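# Free extra slack on the one taut lead

## Task

Five leads run from lettered ports, and one of them is taut in a way you can only find by handling the leads, not by looking. Open the clamp for that lead by raising and holding up the handle with the same letter as its port, then draw the lead out so that it keeps at least 3 cm more length out after release. Lift no other handle, because lifting one breaks its seal. Never let any plug come out of its port, not even briefly. The result must hold without the robot supporting it. Finish by releasing everything and moving the grippers away.

## Robot and tools

Robot: two arms, left_arm and right_arm, each with six revolute joints and a parallel gripper. Their bases sit in the scene frame at (+0.045, +0.341, 0) m and (+0.036, -0.260, 0) m, each turned slightly about z. In the scene frame the origin is on the table top midway between the arms, +z is up, +x points out over the table, and left_arm is on the +y side. The arm names do not match image left or right.

Joint order in every row and every result list, per arm: waist, shoulder, elbow, wrist pitch, wrist yaw, wrist roll. Waist and wrist pitch have signs opposite to the URDF. Ranges in URDF signs: waist -2.880 to 2.880, shoulder 0.000 to 3.142, elbow 0.000 to 3.019, wrist pitch -1.693 to 1.571 (so -1.571 to 1.693 in your numbers), wrist yaw -1.571 to 1.571, wrist roll -2.094 to 2.094 rad. Real stops may differ by 0.019 rad.

Gripper: the fingers point along its +z axis and close along its y axis. end_effector_position is the point between the pads, roughly 1 cm short of the tips.

execute_actions(actions): a list of up to 15 actions run in order. Each action is a table of up to 15 rows; each row lasts one control step (1/30 s), and a short table repeats its final row to fill 15 steps. Every row holds exactly 14 numbers in [-1, 1]: left_arm's six joint offsets and its opening, then right_arm's six offsets and opening, even if one arm stays still. Joint numbers are offsets from the angles at the start of that action (for a call's first action, the last reported angles), not from the previous row, and they are scaled: 1.0 equals 1.264 rad waist, 1.32 shoulder, 1.276 elbow, 1.83 wrist pitch, 1.686 wrist yaw, 2.022 wrist roll. Opening is absolute: +1 fully open, -1 closed. An action that pushes a joint more than 0.019 rad outward past its range is refused for both arms; if the first action fails this, or any action is malformed, nothing in the call runs. A joint driven to its real stop yields a "joint sent to its limit" line. An empty list just returns the current state and images.

move(target, speed, blocking): target is one 14-number row laid out as above; its joint numbers are scaled offsets from the Joint positions in the latest result that shows them (not from where the arm is when the move begins), so together they name an absolute goal; openings are absolute and are sent at once. speed, 0.01 to 2 rad/s (default 0.5), caps the joint with the longest path; all joints finish together, so the hand follows a curve, and a path lasts 0.5 to 10 s. Moves ignore obstacles and the other arm. With blocking=false the result comes after 0.5 s while motion continues; call wait or stop before sending anything else. The result adds a "move:" line: ending (done, off_target, moving, held, fault), limits=held or limits=none, and each arm's joint farthest from target.

wait(seconds 0 to 10) lets the scene run on the last command. stop brakes a running move; it needs room. zoom_image(camera, region=[x0, y0, x1, y1]) enlarges part of the latest image, region at most 504x504 px. read_manual(section) returns only licence text. finished_scene(scene) ends the scene and reports success; it cannot be undone.

Cameras: cam_high and cam_low (672x504, fixed) and cam_left_wrist, cam_right_wrist (504x504 fisheye), given in that order; calibration is approximate.

Results: a state line per arm with end_effector_position (m) and quaternion wxyz in the scene frame (less exact at long reach); Joint positions (rad, then finger gap in m, 0.094 fully open), Joint velocities, Joint targets (the angles currently being driven toward), grip_measured on the command scale, joint torques (offset, noisy, friction-affected), and step readings with HELD marking held-back steps. "joint command not followed" means a clearance check altered targets. MOTOR HOT appears from 85 °C; at 100 °C an OVER-TEMPERATURE FAULT drops the arm. FAULT lines mark stops.

Motion notes: each joint's target is kept within a fixed lead of its measured angle (0.264, 0.32, 0.276, 0.33, 0.186, 0.522 rad, base to wrist roll), and targets that would put the gripper over 70 mm away are scaled back, so big changes span several actions; finish unfinished motion with a new command. Zero offsets can let an arm sag; to hold it, command back toward the wanted angles. The robot keeps its last command while you think.

Gripping: command an opening about 0.03 below grip_measured for a firm hold, less for a light one. Readings may be off by about 1 mm.

Task approach: feel each lead gently (watch torques and how the lead responds) to find the taut one, read its port letter, raise only the handle with that letter and keep it up while the other gripper draws the lead out by 3 cm or more, then let the clamp close, release, and back away. Avoid: pulling any plug out, lifting other handles, arms touching each other, hard pushes or fast impacts, dropping or knocking anything off the table, and long loaded holds that heat motors.

Each tool is called after "Request:" as name(argument=value, ...), one argument or row to a line, values as JSON.

## Session

Request:
execute_actions(
  actions=[],
)

Scene clock: 0.00 s.
left_arm: end_effector_position=(+0.5603, +0.2464, +0.4855) grip_measured=+1.000 end_effector_quat_wxyz=(+0.701, +0.071, +0.707, -0.061) | right_arm: end_effector_position=(+0.7275, -0.3718, +0.1072) grip_measured=+1.000 end_effector_quat_wxyz=(+0.070, -0.635, +0.769, +0.020)
Joint names: [waist, shoulder, elbow, wrist pitch, wrist yaw, wrist roll]
Joint positions: left_arm=[ 0.009  1.059  1.043 -0.006  0.009  0.014  0.094] | right_arm=[ 0.13   2.223  2.12   1.409 -0.133 -1.567  0.094]
Joint velocities: left_arm=[ 0.005 -0.015 -0.037 -0.012  0.037 -0.007  0.   ] | right_arm=[ 0.005 -0.005  0.007 -0.007 -0.066 -0.022  0.   ]
Joint torques (N m, as the arm reports them, + toward a larger Joint positions number): no reading
Motor temperatures (°C, as the motors report them): left_arm=[21 22 24 21 24 22] | right_arm=[24 21 22 24 24 21]
Joint targets: left_arm=[0.009 1.059 1.072 -0.011 0.009 0.014] | right_arm=[0.130 2.227 2.144 1.408 -0.133 -1.567]

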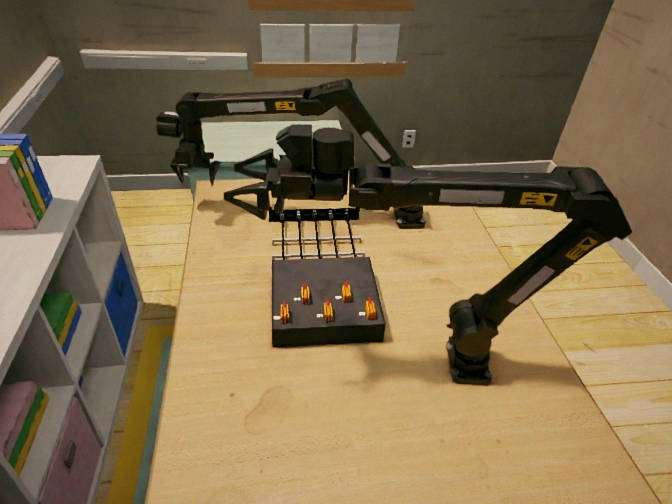

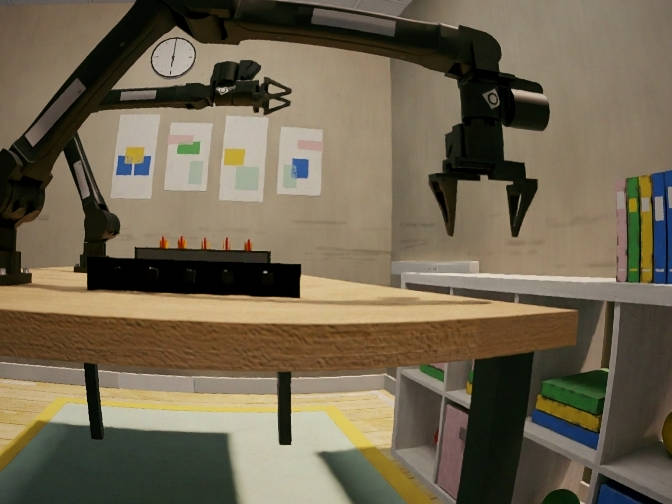

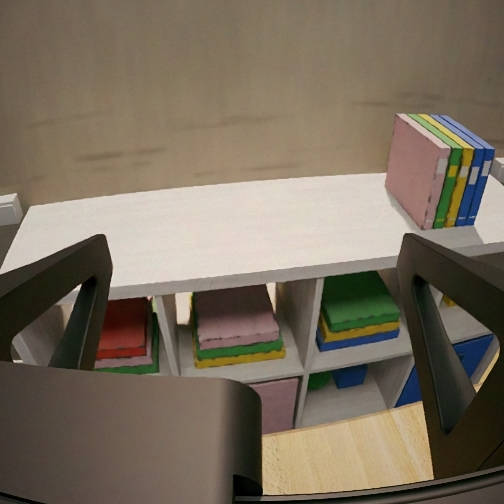

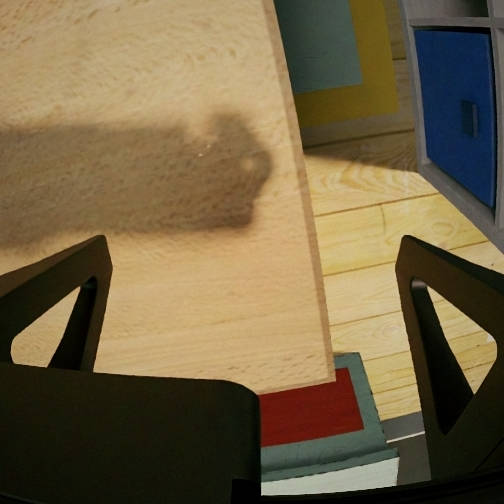

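Request:
zoom_image(
  camera="cam_high",
  region=[250, 190, 410, 360],
)

Request:
zoom_image(
  camera="cam_low",
  region=[70, 220, 320, 310],
)

Region (250, 190, 410, 360) of cam_high's 672x504 image, scaled by 2.965, with more detail than that image has; it fills the left 474 columns of this view, and the rest is white.

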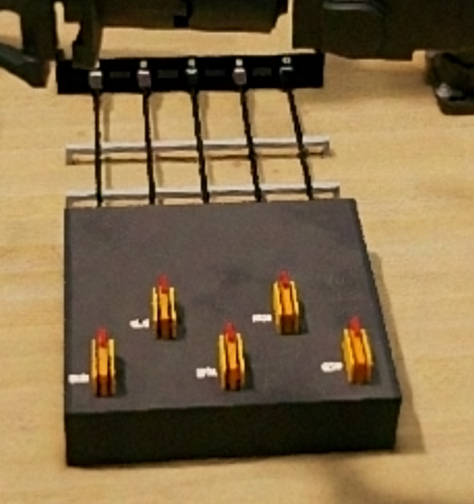

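Region (70, 220, 320, 310) of cam_low's 672x504 image, scaled by 2.016, with more detail than that image has; it fills the top 181 rows of this view, and the rest is white.

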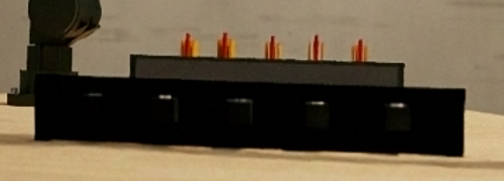

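Request:
move(
  target=[-0.64,-0.049,-0.016,0.87,0,0,1, -0.503,-0.774,-0.848,0,0.079,0.22,1],
  speed=0.7,
)

Scene clock: 47.70 s.
left_arm: end_effector_position=(+0.2595, +0.4940, +0.2514) grip_measured=+1.000 end_effector_quat_wxyz=(+0.011, -0.302, +0.953, -0.001) | right_arm: end_effector_position=(+0.3334, -0.1198, +0.2058) grip_measured=+1.000 end_effector_quat_wxyz=(-0.007, +0.709, -0.705, +0.001)
Joint names: [waist, shoulder, elbow, wrist pitch, wrist yaw, wrist roll]
Joint positions: left_arm=[-0.797  1.005  1.033  1.578  0.009  0.014  0.094] | right_arm=[-0.503  1.2    1.051  1.409 -0.003 -1.135  0.094]
Joint velocities: left_arm=[ 0.005 -0.015  0.002  0.007 -0.037 -0.066  0.   ] | right_arm=[-0.015 -0.005  0.002  0.017 -0.007  0.022  0.   ]
Joint torques (N m, as the arm reports them, + toward a larger Joint positions number): left_arm=[-1.11 -3.94  8.83 -0.09  0.03 -0.04] | right_arm=[-0.3  -8.36  7.27 -0.27  0.07  0.18]
Motor temperatures (°C, as the motors report them): left_arm=[21 22 28 21 24 22] | right_arm=[24 24 27 24 24 21]
Joint targets: left_arm=[-0.800 0.994 1.023 1.586 0.009 0.014] | right_arm=[-0.506 1.201 1.038 1.409 -0.000 -1.123]
move: done; limits=none; left_arm: farthest joint: the shoulder, 0.011 radians from its target (0.065 radians at the start); right_arm: farthest joint: the elbow, 0.013 radians from its target (1.082 radians at the start)
camera_calibration (this result's frames):
cam_left_wrist: T_world_to_cam=[[0.577317, -0.816486, -0.0074145, 0.25714], [-0.673333, -0.481194, 0.561315, 0.274001], [-0.461874, -0.319064, -0.827569, 0.606973], [0, 0, 0, 1]] pos_world=[0.316387, 0.535462, 0.350418]
cam_right_wrist: T_world_to_cam=[[0.999863, 0.00691085, 0.0150348, -0.338072], [-0.00304553, -0.816227, 0.577723, -0.210945], [0.0162644, -0.577689, -0.816095, 0.214981], [0, 0, 0, 1]] pos_world=[0.333887, -0.0456506, 0.302395]

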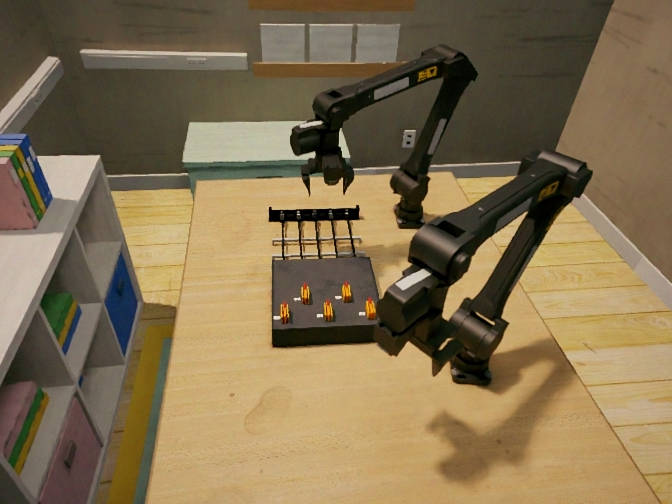

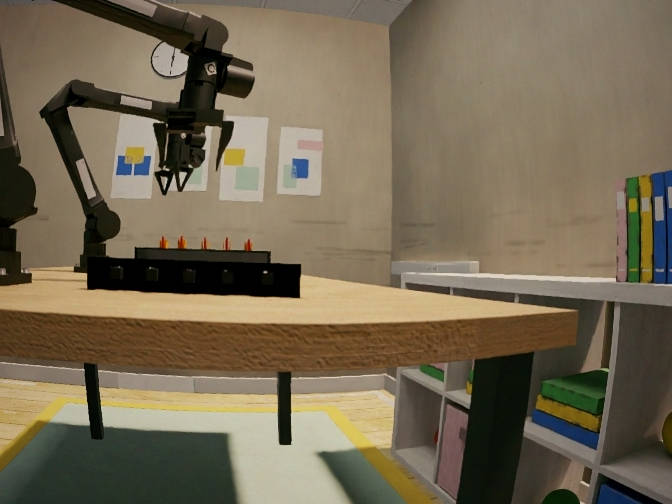

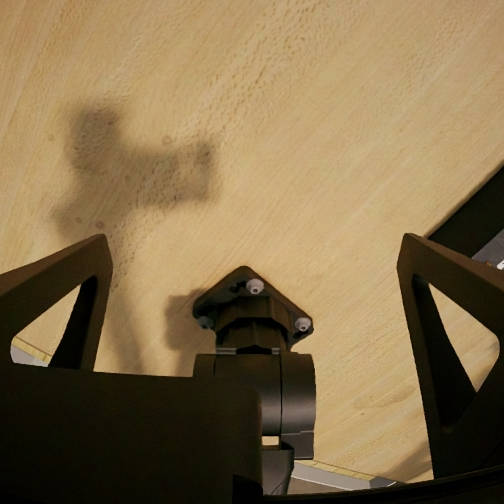

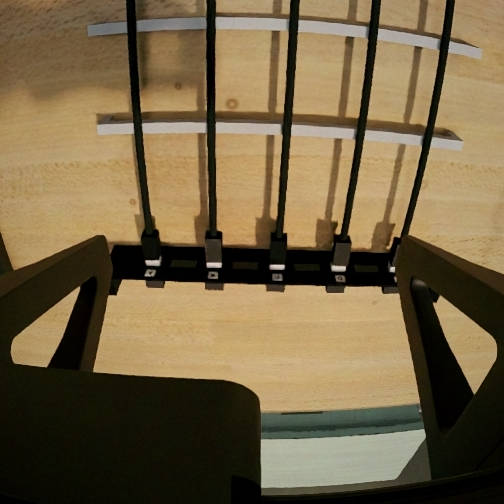

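Request:
move(
  target=[0,0,0,0,0,0,1, -0.036,0.184,-0.119,-0.209,0,0.021,-0.3],
  speed=0.4,
)

Scene clock: 61.07 s.
left_arm: end_effector_position=(+0.2595, +0.4940, +0.2514) grip_measured=+1.000 end_effector_quat_wxyz=(+0.011, -0.302, +0.953, -0.001) | right_arm: end_effector_position=(+0.3628, -0.0907, +0.0756) grip_measured=-0.297 end_effector_quat_wxyz=(+0.001, +0.711, -0.703, -0.002)
Joint names: [waist, shoulder, elbow, wrist pitch, wrist yaw, wrist roll]
Joint positions: left_arm=[-0.797  1.005  1.033  1.578  0.009  0.014  0.094] | right_arm=[-0.54   1.44   0.909  1.044 -0.003 -1.105  0.033]
Joint velocities: left_arm=[-0.005 -0.015 -0.002  0.002  0.007  0.066  0.   ] | right_arm=[ 0.005  0.005 -0.002 -0.002  0.007 -0.051 -0.   ]
Joint torques (N m, as the arm reports them, + toward a larger Joint positions number): left_arm=[-0.83 -3.24  9.7  -0.48  0.03 -0.04] | right_arm=[ -0.83 -11.46   6.48  -1.01  -0.06   0.17]
Motor temperatures (°C, as the motors report them): left_arm=[21 22 27 21 24 22] | right_arm=[24 23 26 24 24 21]
Joint targets: left_arm=[-0.797 1.005 1.033 1.578 0.009 0.014] | right_arm=[-0.548 1.443 0.900 1.026 -0.003 -1.093]
move: done; limits=none; left_arm: farthest joint: the waist, 0.000 radians from its target (0.000 radians at the start); right_arm: farthest joint: the wrist pitch, 0.017 radians from its target (0.382 radians at the start)
camera_calibration (this result's frames):
cam_left_wrist: T_world_to_cam=[[0.577317, -0.816486, -0.0074145, 0.25714], [-0.673333, -0.481194, 0.561315, 0.274001], [-0.461874, -0.319064, -0.827569, 0.606973], [0, 0, 0, 1]] pos_world=[0.316387, 0.535462, 0.350418]
cam_right_wrist: T_world_to_cam=[[0.999899, 0.0142117, -0.000921303, -0.363864], [0.0120752, -0.811721, 0.58392, -0.117402], [0.00755068, -0.583872, -0.811811, 0.127305], [0, 0, 0, 1]] pos_world=[0.364283, -0.0157971, 0.171566]

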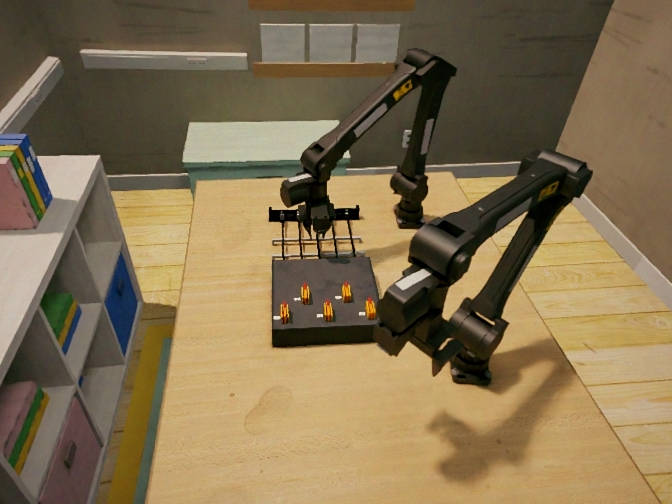

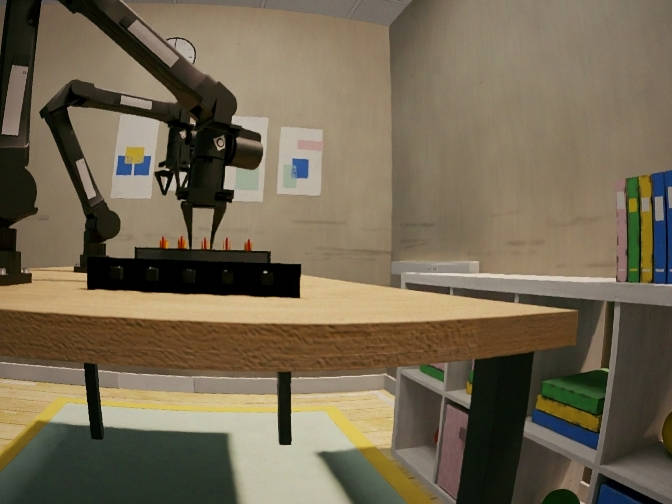

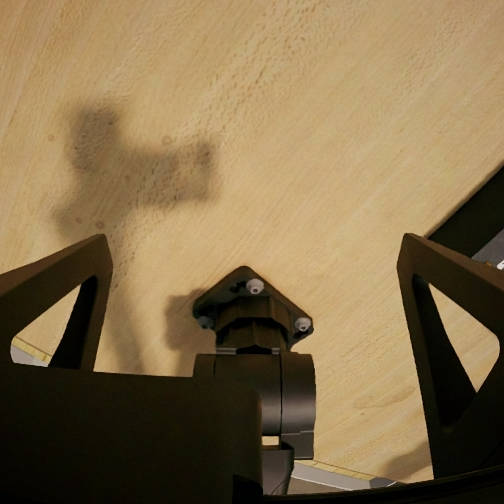

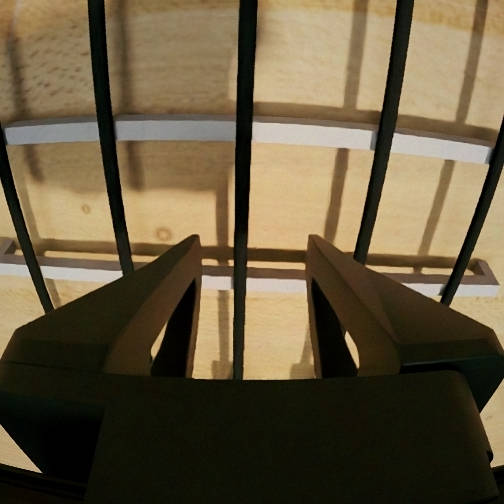

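Request:
move(
  target=[0,0,0,0,0,0,1, -0.008,0.049,-0.053,-0.076,0,0.006,-0.3],
  speed=0.2,
)

Scene clock: 68.63 s.
left_arm: end_effector_position=(+0.2595, +0.4940, +0.2514) grip_measured=+1.000 end_effector_quat_wxyz=(+0.011, -0.302, +0.953, -0.001) | right_arm: end_effector_position=(+0.3631, -0.0903, +0.0391) grip_measured=-0.297 end_effector_quat_wxyz=(-0.004, +0.712, -0.703, -0.000)
Joint names: [waist, shoulder, elbow, wrist pitch, wrist yaw, wrist roll]
Joint positions: left_arm=[-0.797  1.005  1.033  1.578  0.009  0.014  0.094] | right_arm=[-0.541  1.494  0.853  0.922 -0.003 -1.104  0.033]
Joint velocities: left_arm=[ 0.005 -0.005  0.002  0.017 -0.022 -0.037  0.   ] | right_arm=[ 0.024 -0.015 -0.002 -0.007 -0.066  0.037 -0.001]
Joint torques (N m, as the arm reports them, + toward a larger Joint positions number): left_arm=[-0.91 -3.22  9.7  -0.49  0.04 -0.04] | right_arm=[ -1.16 -10.46   5.88  -1.17  -0.08   0.18]
Motor temperatures (°C, as the motors report them): left_arm=[21 22 27 21 24 22] | right_arm=[24 23 26 24 24 21]
Joint targets: left_arm=[-0.797 1.005 1.033 1.578 0.009 0.014] | right_arm=[-0.550 1.505 0.842 0.905 -0.003 -1.093]
move: done; limits=none; left_arm: farthest joint: the waist, 0.000 radians from its target (0.000 radians at the start); right_arm: farthest joint: the wrist pitch, 0.018 radians from its target (0.139 radians at the start)
camera_calibration (this result's frames):
cam_left_wrist: T_world_to_cam=[[0.577317, -0.816486, -0.0074145, 0.25714], [-0.673333, -0.481194, 0.561315, 0.274001], [-0.461874, -0.319064, -0.827569, 0.606973], [0, 0, 0, 1]] pos_world=[0.316387, 0.535462, 0.350418]
cam_right_wrist: T_world_to_cam=[[0.999851, 0.014571, 0.00930873, -0.364479], [0.00647675, -0.814786, 0.579725, -0.093826], [0.0160318, -0.579578, -0.814759, 0.0953577], [0, 0, 0, 1]] pos_world=[0.363504, -0.0158701, 0.13548]

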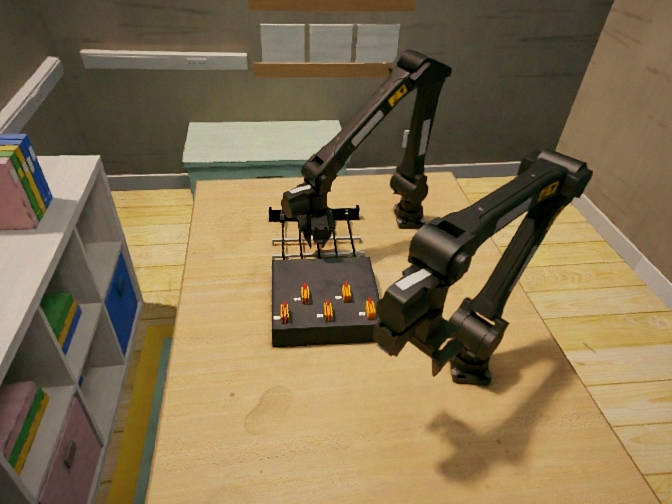

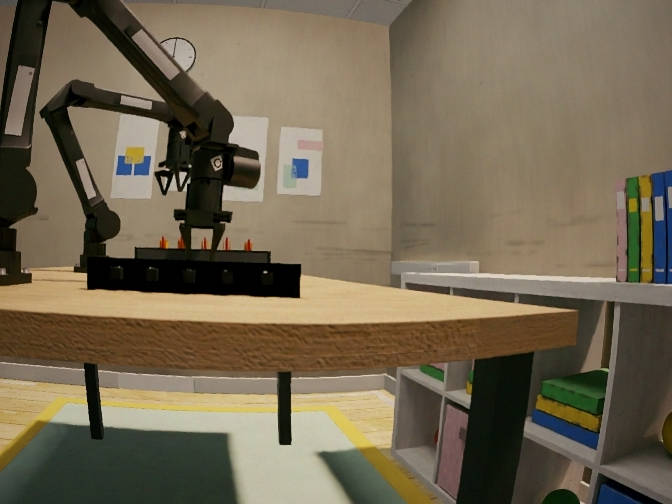

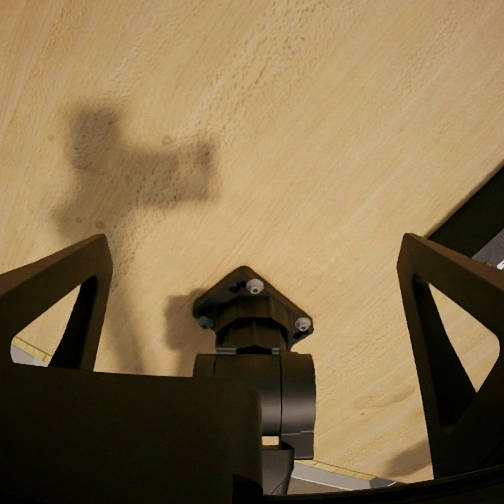

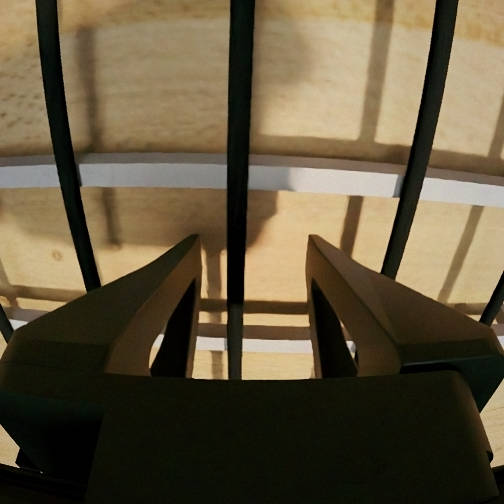

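Request:
move(
  target=[0,0,0,0,0,0,1, -0.007,0.022,-0.019,-0.009,0,0.005,-0.3],
  speed=0.1,
)

Scene clock: 77.50 s.
left_arm: end_effector_position=(+0.2595, +0.4940, +0.2514) grip_measured=+1.000 end_effector_quat_wxyz=(+0.011, -0.302, +0.953, -0.001) | right_arm: end_effector_position=(+0.3560, -0.0940, +0.0288) grip_measured=-0.297 end_effector_quat_wxyz=(+0.011, +0.712, -0.703, -0.005)
Joint names: [waist, shoulder, elbow, wrist pitch, wrist yaw, wrist roll]
Joint positions: left_arm=[-0.797  1.005  1.033  1.578  0.009  0.014  0.094] | right_arm=[-0.541  1.513  0.84   0.922 -0.003 -1.104  0.033]
Joint velocities: left_arm=[ 0.005  0.015 -0.012  0.002 -0.081  0.022  0.   ] | right_arm=[ 0.024 -0.005 -0.007 -0.012  0.007 -0.066  0.   ]
Joint torques (N m, as the arm reports them, + toward a larger Joint positions number): left_arm=[-0.84 -3.23  9.71 -0.48  0.04 -0.04] | right_arm=[ -0.91 -10.49   5.81  -0.96  -0.07   0.14]
Motor temperatures (°C, as the motors report them): left_arm=[21 22 27 21 24 22] | right_arm=[24 23 26 24 24 21]
Joint targets: left_arm=[-0.797 1.005 1.033 1.578 0.009 0.014] | right_arm=[-0.550 1.524 0.829 0.906 -0.003 -1.094]
move: done; limits=none; left_arm: farthest joint: the waist, 0.000 radians from its target (0.000 radians at the start); right_arm: farthest joint: the wrist pitch, 0.017 radians from its target (0.017 radians at the start)
camera_calibration (this result's frames):
cam_left_wrist: T_world_to_cam=[[0.577317, -0.816486, -0.0074145, 0.25714], [-0.673333, -0.481194, 0.561315, 0.274001], [-0.461874, -0.319064, -0.827569, 0.606973], [0, 0, 0, 1]] pos_world=[0.316387, 0.535462, 0.350418]
cam_right_wrist: T_world_to_cam=[[0.999714, 0.0145003, -0.0189944, -0.356358], [0.0229258, -0.806237, 0.591148, -0.0962024], [-0.0067422, -0.591414, -0.80634, 0.0916877], [0, 0, 0, 1]] pos_world=[0.35908, -0.0181692, 0.124032]

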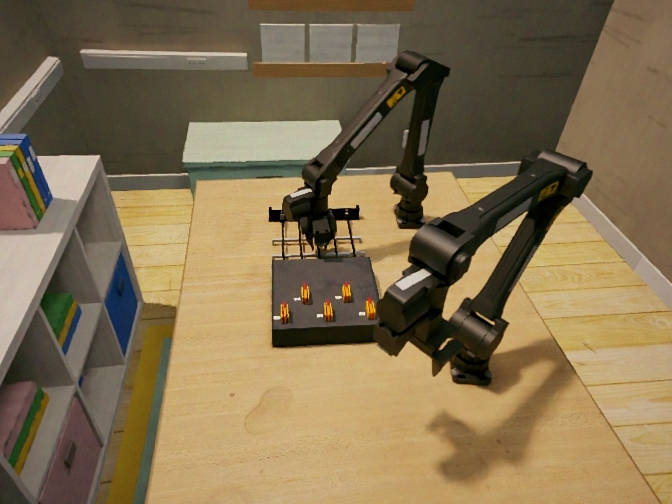

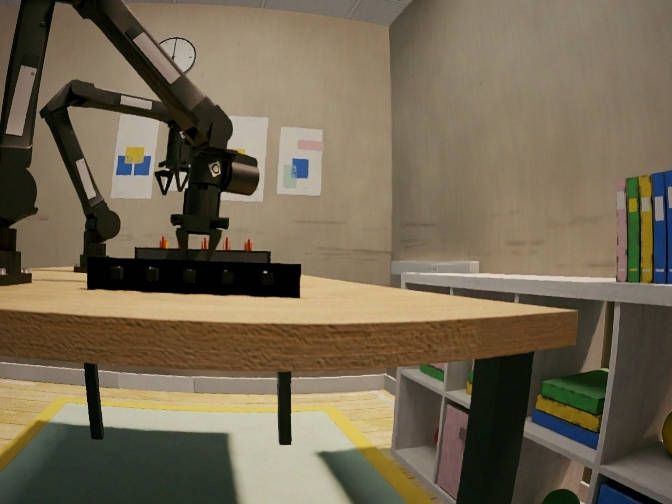

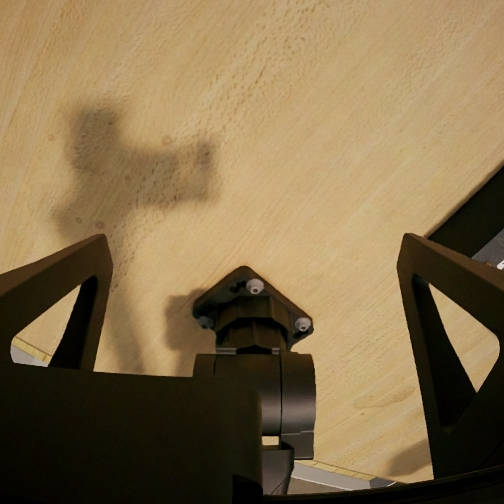

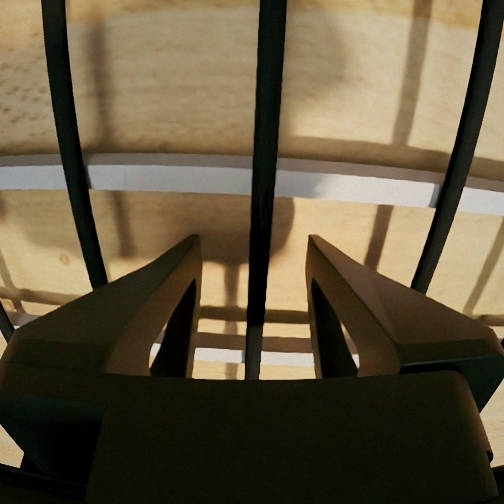

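Centered. Close.

Request:
move(
  target=[0,0,0,0,0,0,1, 0,0,0,0,0,0,-0.92],
)

Scene clock: 80.23 s.
left_arm: end_effector_position=(+0.2595, +0.4940, +0.2514) grip_measured=+1.000 end_effector_quat_wxyz=(+0.011, -0.302, +0.953, -0.001) | right_arm: end_effector_position=(+0.3560, -0.0940, +0.0288) grip_measured=-0.904 end_effector_quat_wxyz=(+0.011, +0.712, -0.703, -0.005)
Joint names: [waist, shoulder, elbow, wrist pitch, wrist yaw, wrist roll]
Joint positions: left_arm=[-0.797  1.005  1.033  1.578  0.009  0.014  0.094] | right_arm=[-0.541  1.513  0.84   0.922 -0.003 -1.104  0.005]
Joint velocities: left_arm=[ 0.005 -0.005  0.027 -0.002 -0.037 -0.037  0.   ] | right_arm=[ 0.005 -0.005  0.012  0.017 -0.037 -0.051 -0.002]
Joint torques (N m, as the arm reports them, + toward a larger Joint positions number): left_arm=[-0.84 -3.25  9.7  -0.48  0.04 -0.04] | right_arm=[  0.23 -11.94   6.44  -0.16  -0.07   0.05]
Motor temperatures (°C, as the motors report them): left_arm=[21 22 27 21 24 22] | right_arm=[24 23 26 24 24 21]
Joint targets: left_arm=[-0.797 1.005 1.033 1.578 0.009 0.014] | right_arm=[-0.541 1.513 0.840 0.922 -0.003 -1.104]
move: done; limits=none; left_arm: farthest joint: the waist, 0.000 radians from its target (0.000 radians at the start); right_arm: farthest joint: the waist, 0.000 radians from its target (0.000 radians at the start)
camera_calibration (this result's frames):
cam_left_wrist: T_world_to_cam=[[0.577317, -0.816486, -0.0074145, 0.25714], [-0.673333, -0.481194, 0.561315, 0.274001], [-0.461874, -0.319064, -0.827569, 0.606973], [0, 0, 0, 1]] pos_world=[0.316387, 0.535462, 0.350418]
cam_right_wrist: T_world_to_cam=[[0.999714, 0.0145003, -0.0189944, -0.356358], [0.0229258, -0.806237, 0.591148, -0.0962024], [-0.0067422, -0.591414, -0.80634, 0.0916877], [0, 0, 0, 1]] pos_world=[0.35908, -0.0181692, 0.124032]

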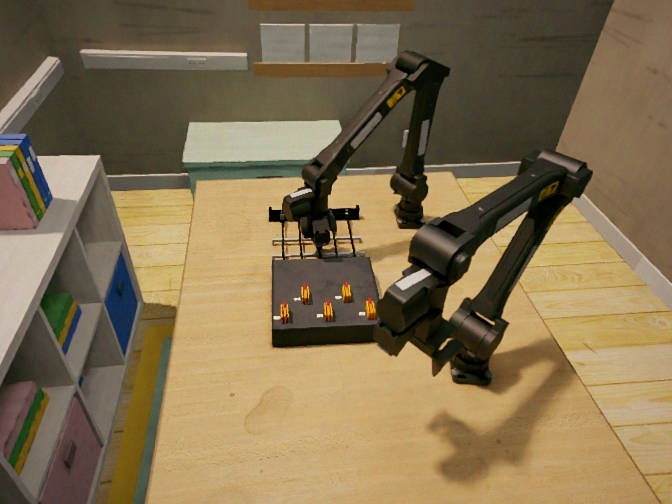

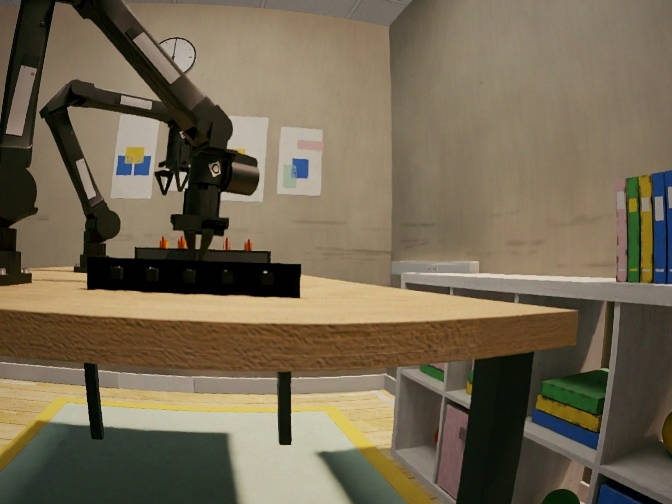

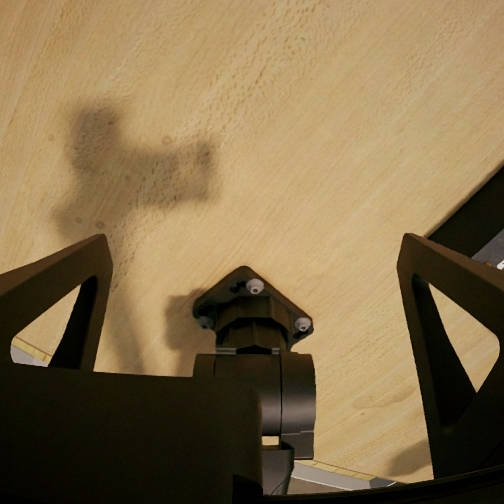

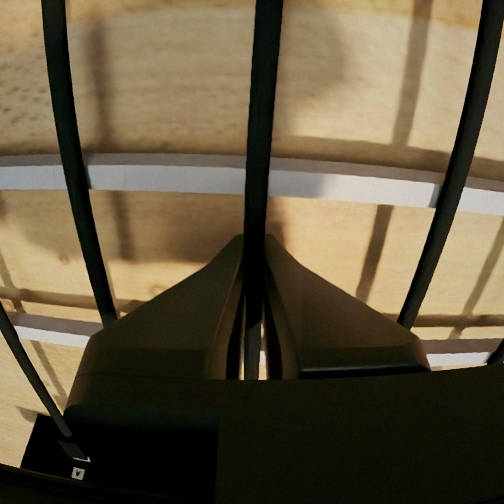

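Request:
move(
  target=[0,0,0,0,0,0,1, 0.036,0,0,0.022,0,0,-0.94],
  speed=0.04,
)

Scene clock: 84.07 s.
left_arm: end_effector_position=(+0.2595, +0.4940, +0.2514) grip_measured=+1.000 end_effector_quat_wxyz=(+0.011, -0.302, +0.953, -0.001) | right_arm: end_effector_position=(+0.3555, -0.1002, +0.0289) grip_measured=-0.912 end_effector_quat_wxyz=(+0.015, +0.704, -0.710, -0.014)
Joint names: [waist, shoulder, elbow, wrist pitch, wrist yaw, wrist roll]
Joint positions: left_arm=[-0.797  1.005  1.033  1.578  0.009  0.014  0.094] | right_arm=[-0.519  1.513  0.84   0.936 -0.017 -1.104  0.004]
Joint velocities: left_arm=[ 0.005 -0.034 -0.022  0.017  0.037 -0.066  0.   ] | right_arm=[ 0.024 -0.015 -0.002 -0.007 -0.007  0.066  0.001]
Joint torques (N m, as the arm reports them, + toward a larger Joint positions number): left_arm=[-0.86 -3.23  9.7  -0.48  0.04 -0.04] | right_arm=[  1.39 -11.58   6.38   1.06   0.49   0.05]
Motor temperatures (°C, as the motors report them): left_arm=[21 22 27 21 24 22] | right_arm=[24 23 26 24 24 21]
Joint targets: left_arm=[-0.797 1.005 1.033 1.578 0.009 0.014] | right_arm=[-0.495 1.513 0.840 0.963 -0.003 -1.104]
move: off_target (right_arm); limits=none; left_arm: farthest joint: the waist, 0.000 radians from its target (0.000 radians at the start); right_arm: farthest joint: the wrist pitch, 0.026 radians from its target (0.040 radians at the start)
camera_calibration (this result's frames):
cam_left_wrist: T_world_to_cam=[[0.577317, -0.816486, -0.0074145, 0.25714], [-0.673333, -0.481194, 0.561315, 0.274001], [-0.461874, -0.319064, -0.827569, 0.606973], [0, 0, 0, 1]] pos_world=[0.316387, 0.535462, 0.350418]
cam_right_wrist: T_world_to_cam=[[0.999278, -0.00748476, -0.0372466, -0.357313], [0.0157523, -0.810526, 0.58549, -0.0990374], [-0.0345716, -0.585655, -0.809823, 0.0986527], [0, 0, 0, 1]] pos_world=[0.362026, -0.0251704, 0.124568]

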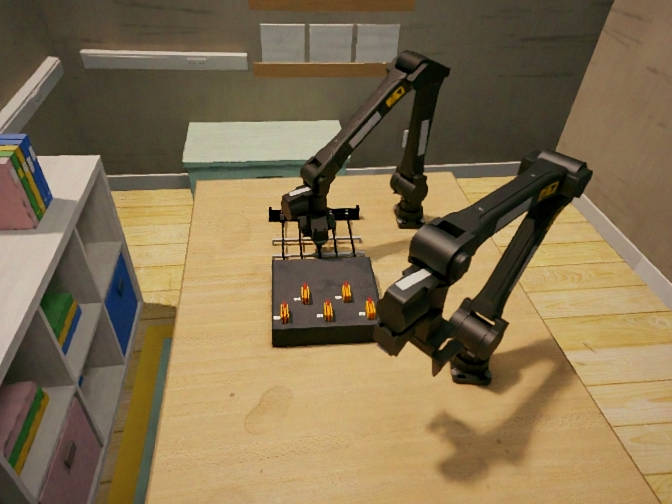

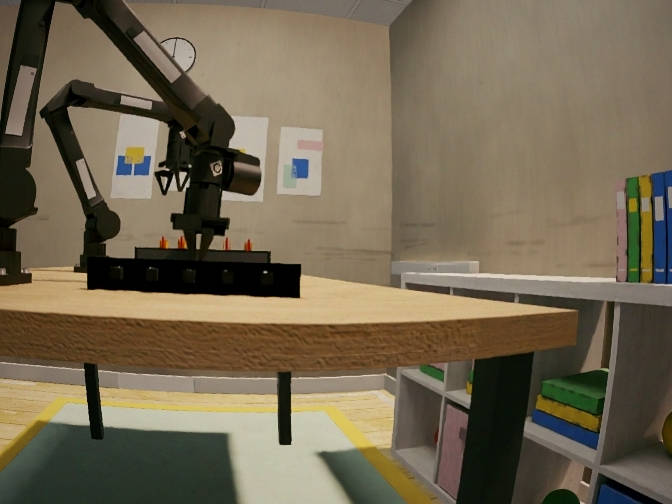

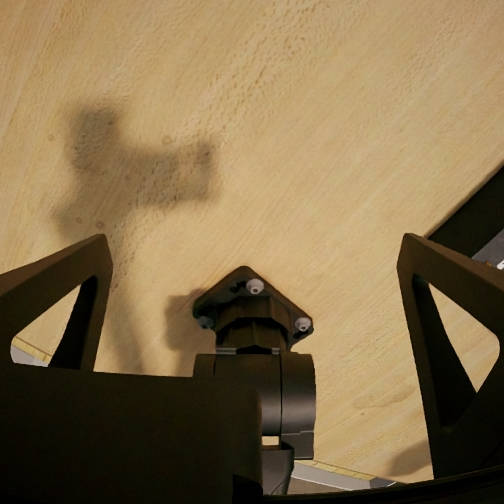

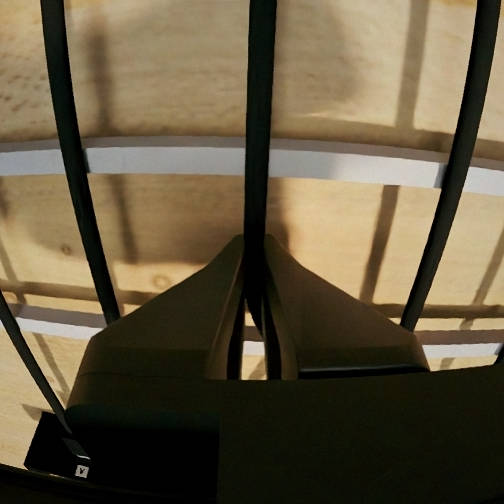

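Request:
move(
  target=[0,0,0,0,0,0,1, 0.035,0,0,0.022,0.008,0,-0.94],
  speed=0.04,
)

Scene clock: 88.00 s.
left_arm: end_effector_position=(+0.2595, +0.4940, +0.2514) grip_measured=+1.000 end_effector_quat_wxyz=(+0.011, -0.302, +0.953, -0.001) | right_arm: end_effector_position=(+0.3552, -0.1073, +0.0291) grip_measured=-0.912 end_effector_quat_wxyz=(+0.021, +0.697, -0.717, -0.018)
Joint names: [waist, shoulder, elbow, wrist pitch, wrist yaw, wrist roll]
Joint positions: left_arm=[-0.797  1.005  1.033  1.578  0.009  0.014  0.094] | right_arm=[-0.5    1.513  0.84   0.95  -0.021 -1.104  0.004]
Joint velocities: left_arm=[ 0.005 -0.015 -0.007  0.002 -0.007 -0.037  0.   ] | right_arm=[ 0.005 -0.015 -0.007  0.017 -0.007 -0.066  0.   ]
Joint torques (N m, as the arm reports them, + toward a larger Joint positions number): left_arm=[-0.86 -3.24  9.71 -0.48  0.04 -0.04] | right_arm=[  1.38 -11.59   6.46   1.07   0.6    0.03]
Motor temperatures (°C, as the motors report them): left_arm=[21 22 27 21 24 22] | right_arm=[24 23 26 24 24 21]
Joint targets: left_arm=[-0.797 1.005 1.033 1.578 0.009 0.014] | right_arm=[-0.475 1.513 0.840 0.976 -0.004 -1.104]
move: off_target (right_arm); limits=none; left_arm: farthest joint: the waist, 0.000 radians from its target (0.000 radians at the start); right_arm: farthest joint: the wrist pitch, 0.027 radians from its target (0.040 radians at the start)
camera_calibration (this result's frames):
cam_left_wrist: T_world_to_cam=[[0.577317, -0.816486, -0.0074145, 0.25714], [-0.673333, -0.481194, 0.561315, 0.274001], [-0.461874, -0.319064, -0.827569, 0.606973], [0, 0, 0, 1]] pos_world=[0.316387, 0.535462, 0.350418]
cam_right_wrist: T_world_to_cam=[[0.998336, -0.0268148, -0.0510455, -0.35839], [0.00831474, -0.809081, 0.587638, -0.102084], [-0.0570573, -0.587085, -0.807512, 0.10243], [0, 0, 0, 1]] pos_world=[0.364486, -0.0320691, 0.124407]

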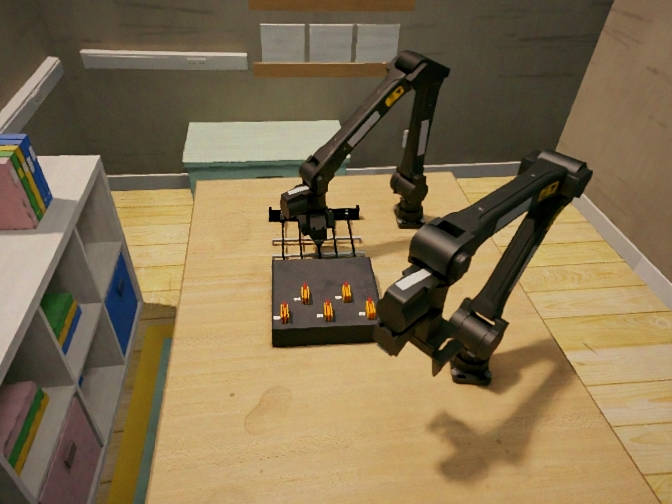

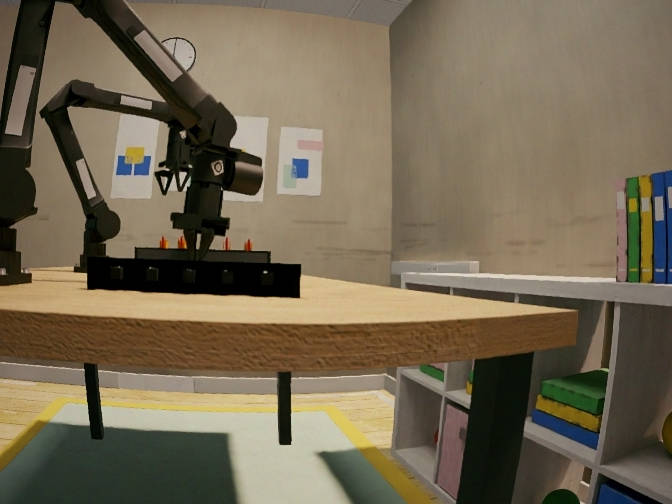

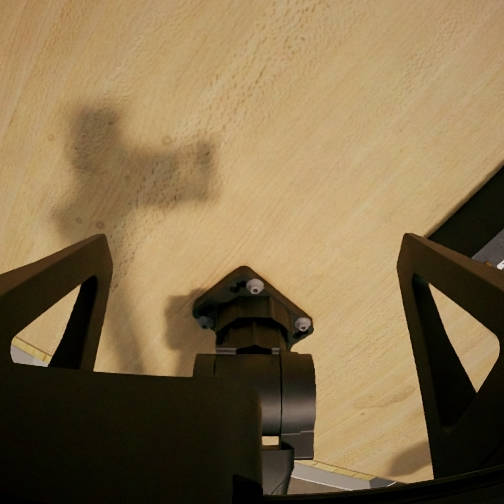

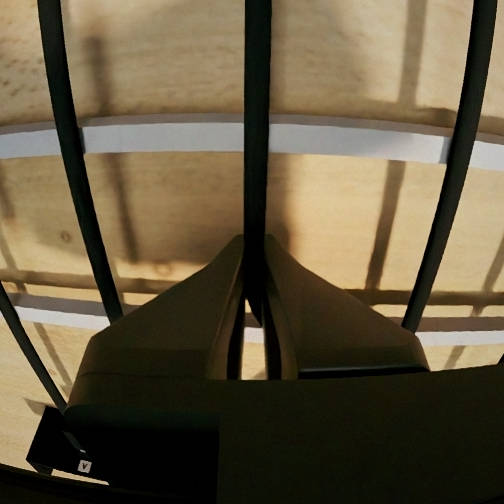

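Request:
move(
  target=[0,0,0,0,0,0,1, -0.024,0,0,-0.012,0.01,0,-0.94],
  speed=0.05,
)

Request:
move(
  target=[0,0,0,0,0,0,1, 0,0,0,0,0,0,-0.3],
)

Scene clock: 92.33 s.
left_arm: end_effector_position=(+0.2595, +0.4940, +0.2514) grip_measured=+1.000 end_effector_quat_wxyz=(+0.011, -0.302, +0.953, -0.001) | right_arm: end_effector_position=(+0.3534, -0.0989, +0.0289) grip_measured=-0.912 end_effector_quat_wxyz=(+0.018, +0.707, -0.707, -0.013)
Joint names: [waist, shoulder, elbow, wrist pitch, wrist yaw, wrist roll]
Joint positions: left_arm=[-0.797  1.005  1.033  1.578  0.009  0.014  0.094] | right_arm=[-0.528  1.513  0.84   0.941 -0.012 -1.104  0.004]
Joint velocities: left_arm=[ 0.005 -0.005 -0.017 -0.002 -0.037 -0.037  0.   ] | right_arm=[ 0.005 -0.005  0.002 -0.007 -0.022  0.022 -0.001]
Joint torques (N m, as the arm reports them, + toward a larger Joint positions number): left_arm=[-0.87 -3.23  9.71 -0.48  0.04 -0.04] | right_arm=[ -0.65 -11.56   6.47  -0.68   0.26   0.06]
Motor temperatures (°C, as the motors report them): left_arm=[21 22 27 21 24 22] | right_arm=[24 23 26 24 24 21]
Joint targets: left_arm=[-0.797 1.005 1.033 1.578 0.009 0.014] | right_arm=[-0.530 1.513 0.840 0.927 -0.004 -1.104]
move: done; limits=none; left_arm: farthest joint: the waist, 0.000 radians from its target (0.000 radians at the start); right_arm: farthest joint: the wrist pitch, 0.013 radians from its target (0.021 radians at the start)
camera_calibration (this result's frames):
cam_left_wrist: T_world_to_cam=[[0.577317, -0.816486, -0.0074145, 0.25714], [-0.673333, -0.481194, 0.561315, 0.274001], [-0.461874, -0.319064, -0.827569, 0.606973], [0, 0, 0, 1]] pos_world=[0.316387, 0.535462, 0.350418]
cam_right_wrist: T_world_to_cam=[[0.999221, 0.000844907, -0.0394551, -0.354335], [0.0240109, -0.806447, 0.590819, -0.100589], [-0.0313193, -0.591306, -0.805839, 0.097588], [0, 0, 0, 1]] pos_world=[0.35953, -0.0231158, 0.12409]

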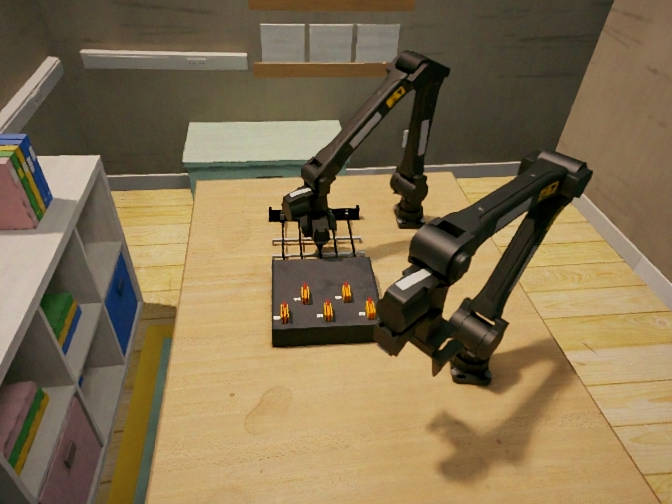

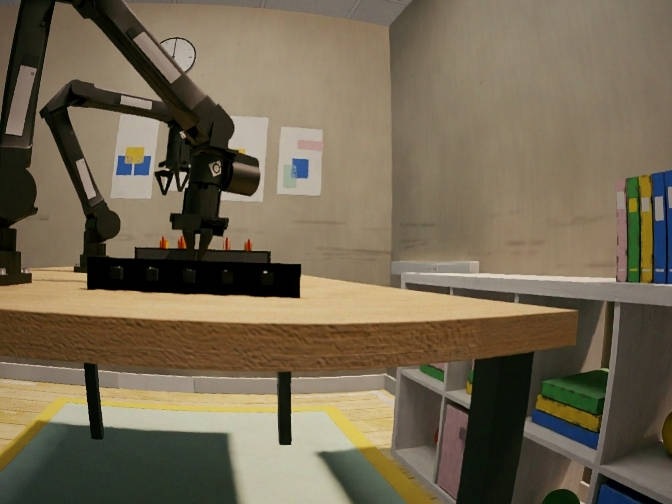

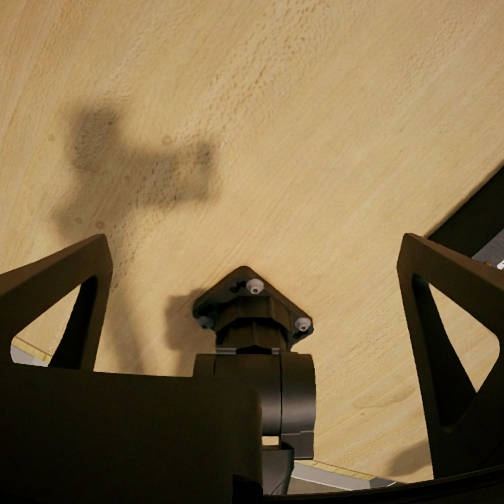

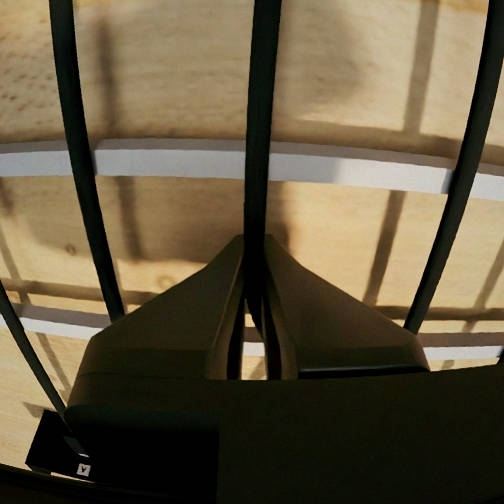

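Scene clock: 92.83 s.
left_arm: end_effector_position=(+0.2595, +0.4940, +0.2514) grip_measured=+1.000 end_effector_quat_wxyz=(+0.011, -0.302, +0.953, -0.001) | right_arm: end_effector_position=(+0.3534, -0.0988, +0.0289) grip_measured=-0.303 end_effector_quat_wxyz=(+0.018, +0.707, -0.707, -0.013)
Joint names: [waist, shoulder, elbow, wrist pitch, wrist yaw, wrist roll]
Joint positions: left_arm=[-0.797  1.005  1.033  1.578  0.009  0.014  0.094] | right_arm=[-0.528  1.513  0.84   0.941 -0.013 -1.104  0.033]
Joint velocities: left_arm=[-0.005 -0.005 -0.002  0.007  0.037  0.037  0.   ] | right_arm=[-0.005 -0.005 -0.002  0.002  0.022 -0.081  0.   ]
Joint torques (N m, as the arm reports them, + toward a larger Joint positions number): left_arm=[-0.88 -3.24  9.7  -0.48  0.04 -0.04] | right_arm=[ -0.28 -11.52   6.52  -0.26  -0.06   0.04]
Motor temperatures (°C, as the motors report them): left_arm=[21 22 27 21 24 22] | right_arm=[24 23 26 24 24 21]
Joint targets: left_arm=[-0.797 1.005 1.033 1.578 0.009 0.014] | right_arm=[-0.528 1.513 0.840 0.941 -0.012 -1.104]
move: done; limits=none; left_arm: farthest joint: the waist, 0.000 radians from its target (0.000 radians at the start); right_arm: farthest joint: the wrist yaw, 0.001 radians from its target (0.000 radians at the start)
camera_calibration (this result's frames):
cam_left_wrist: T_world_to_cam=[[0.577317, -0.816486, -0.0074145, 0.25714], [-0.673333, -0.481194, 0.561315, 0.274001], [-0.461874, -0.319064, -0.827569, 0.606973], [0, 0, 0, 1]] pos_world=[0.316387, 0.535462, 0.350418]
cam_right_wrist: T_world_to_cam=[[0.999214, 0.000842171, -0.0396259, -0.354298], [0.024099, -0.806648, 0.59054, -0.100584], [-0.0314668, -0.591031, -0.806035, 0.0977074], [0, 0, 0, 1]] pos_world=[0.359518, -0.0230898, 0.124115]

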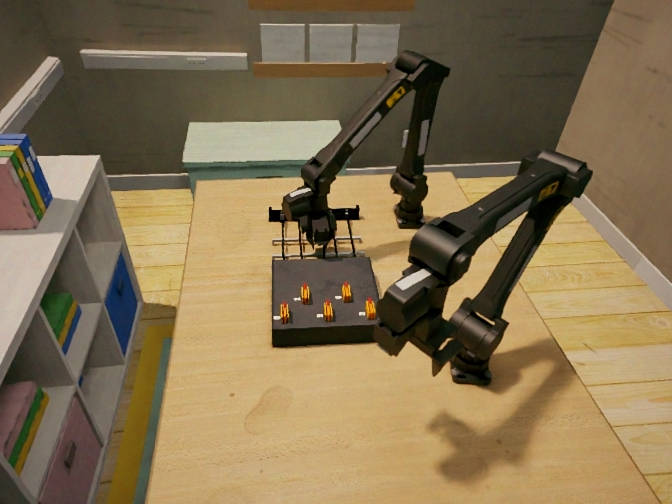

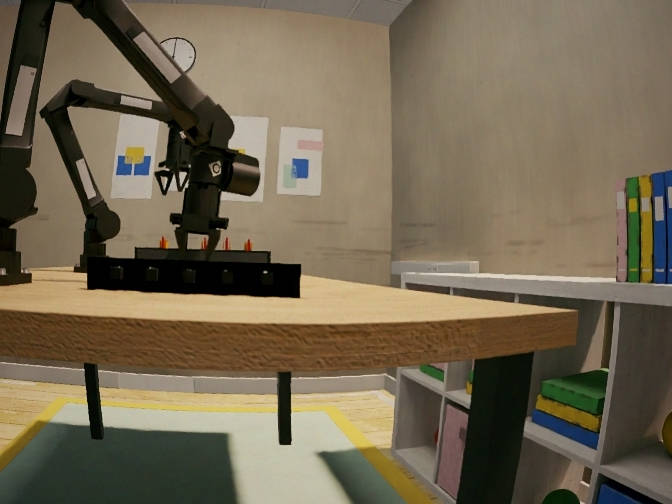

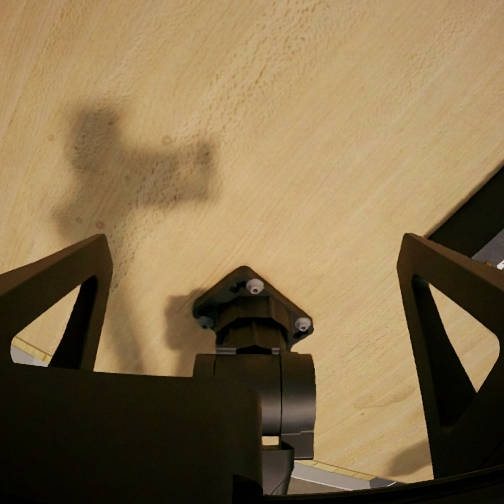

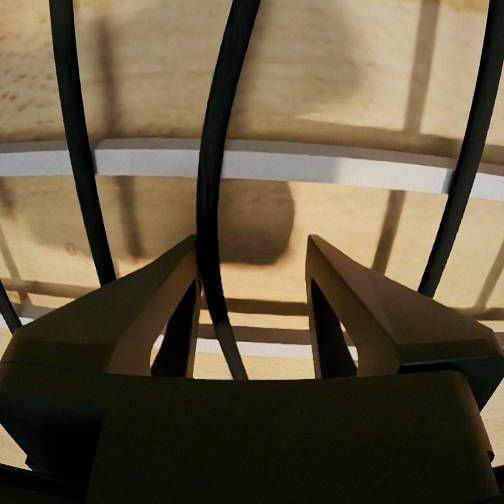

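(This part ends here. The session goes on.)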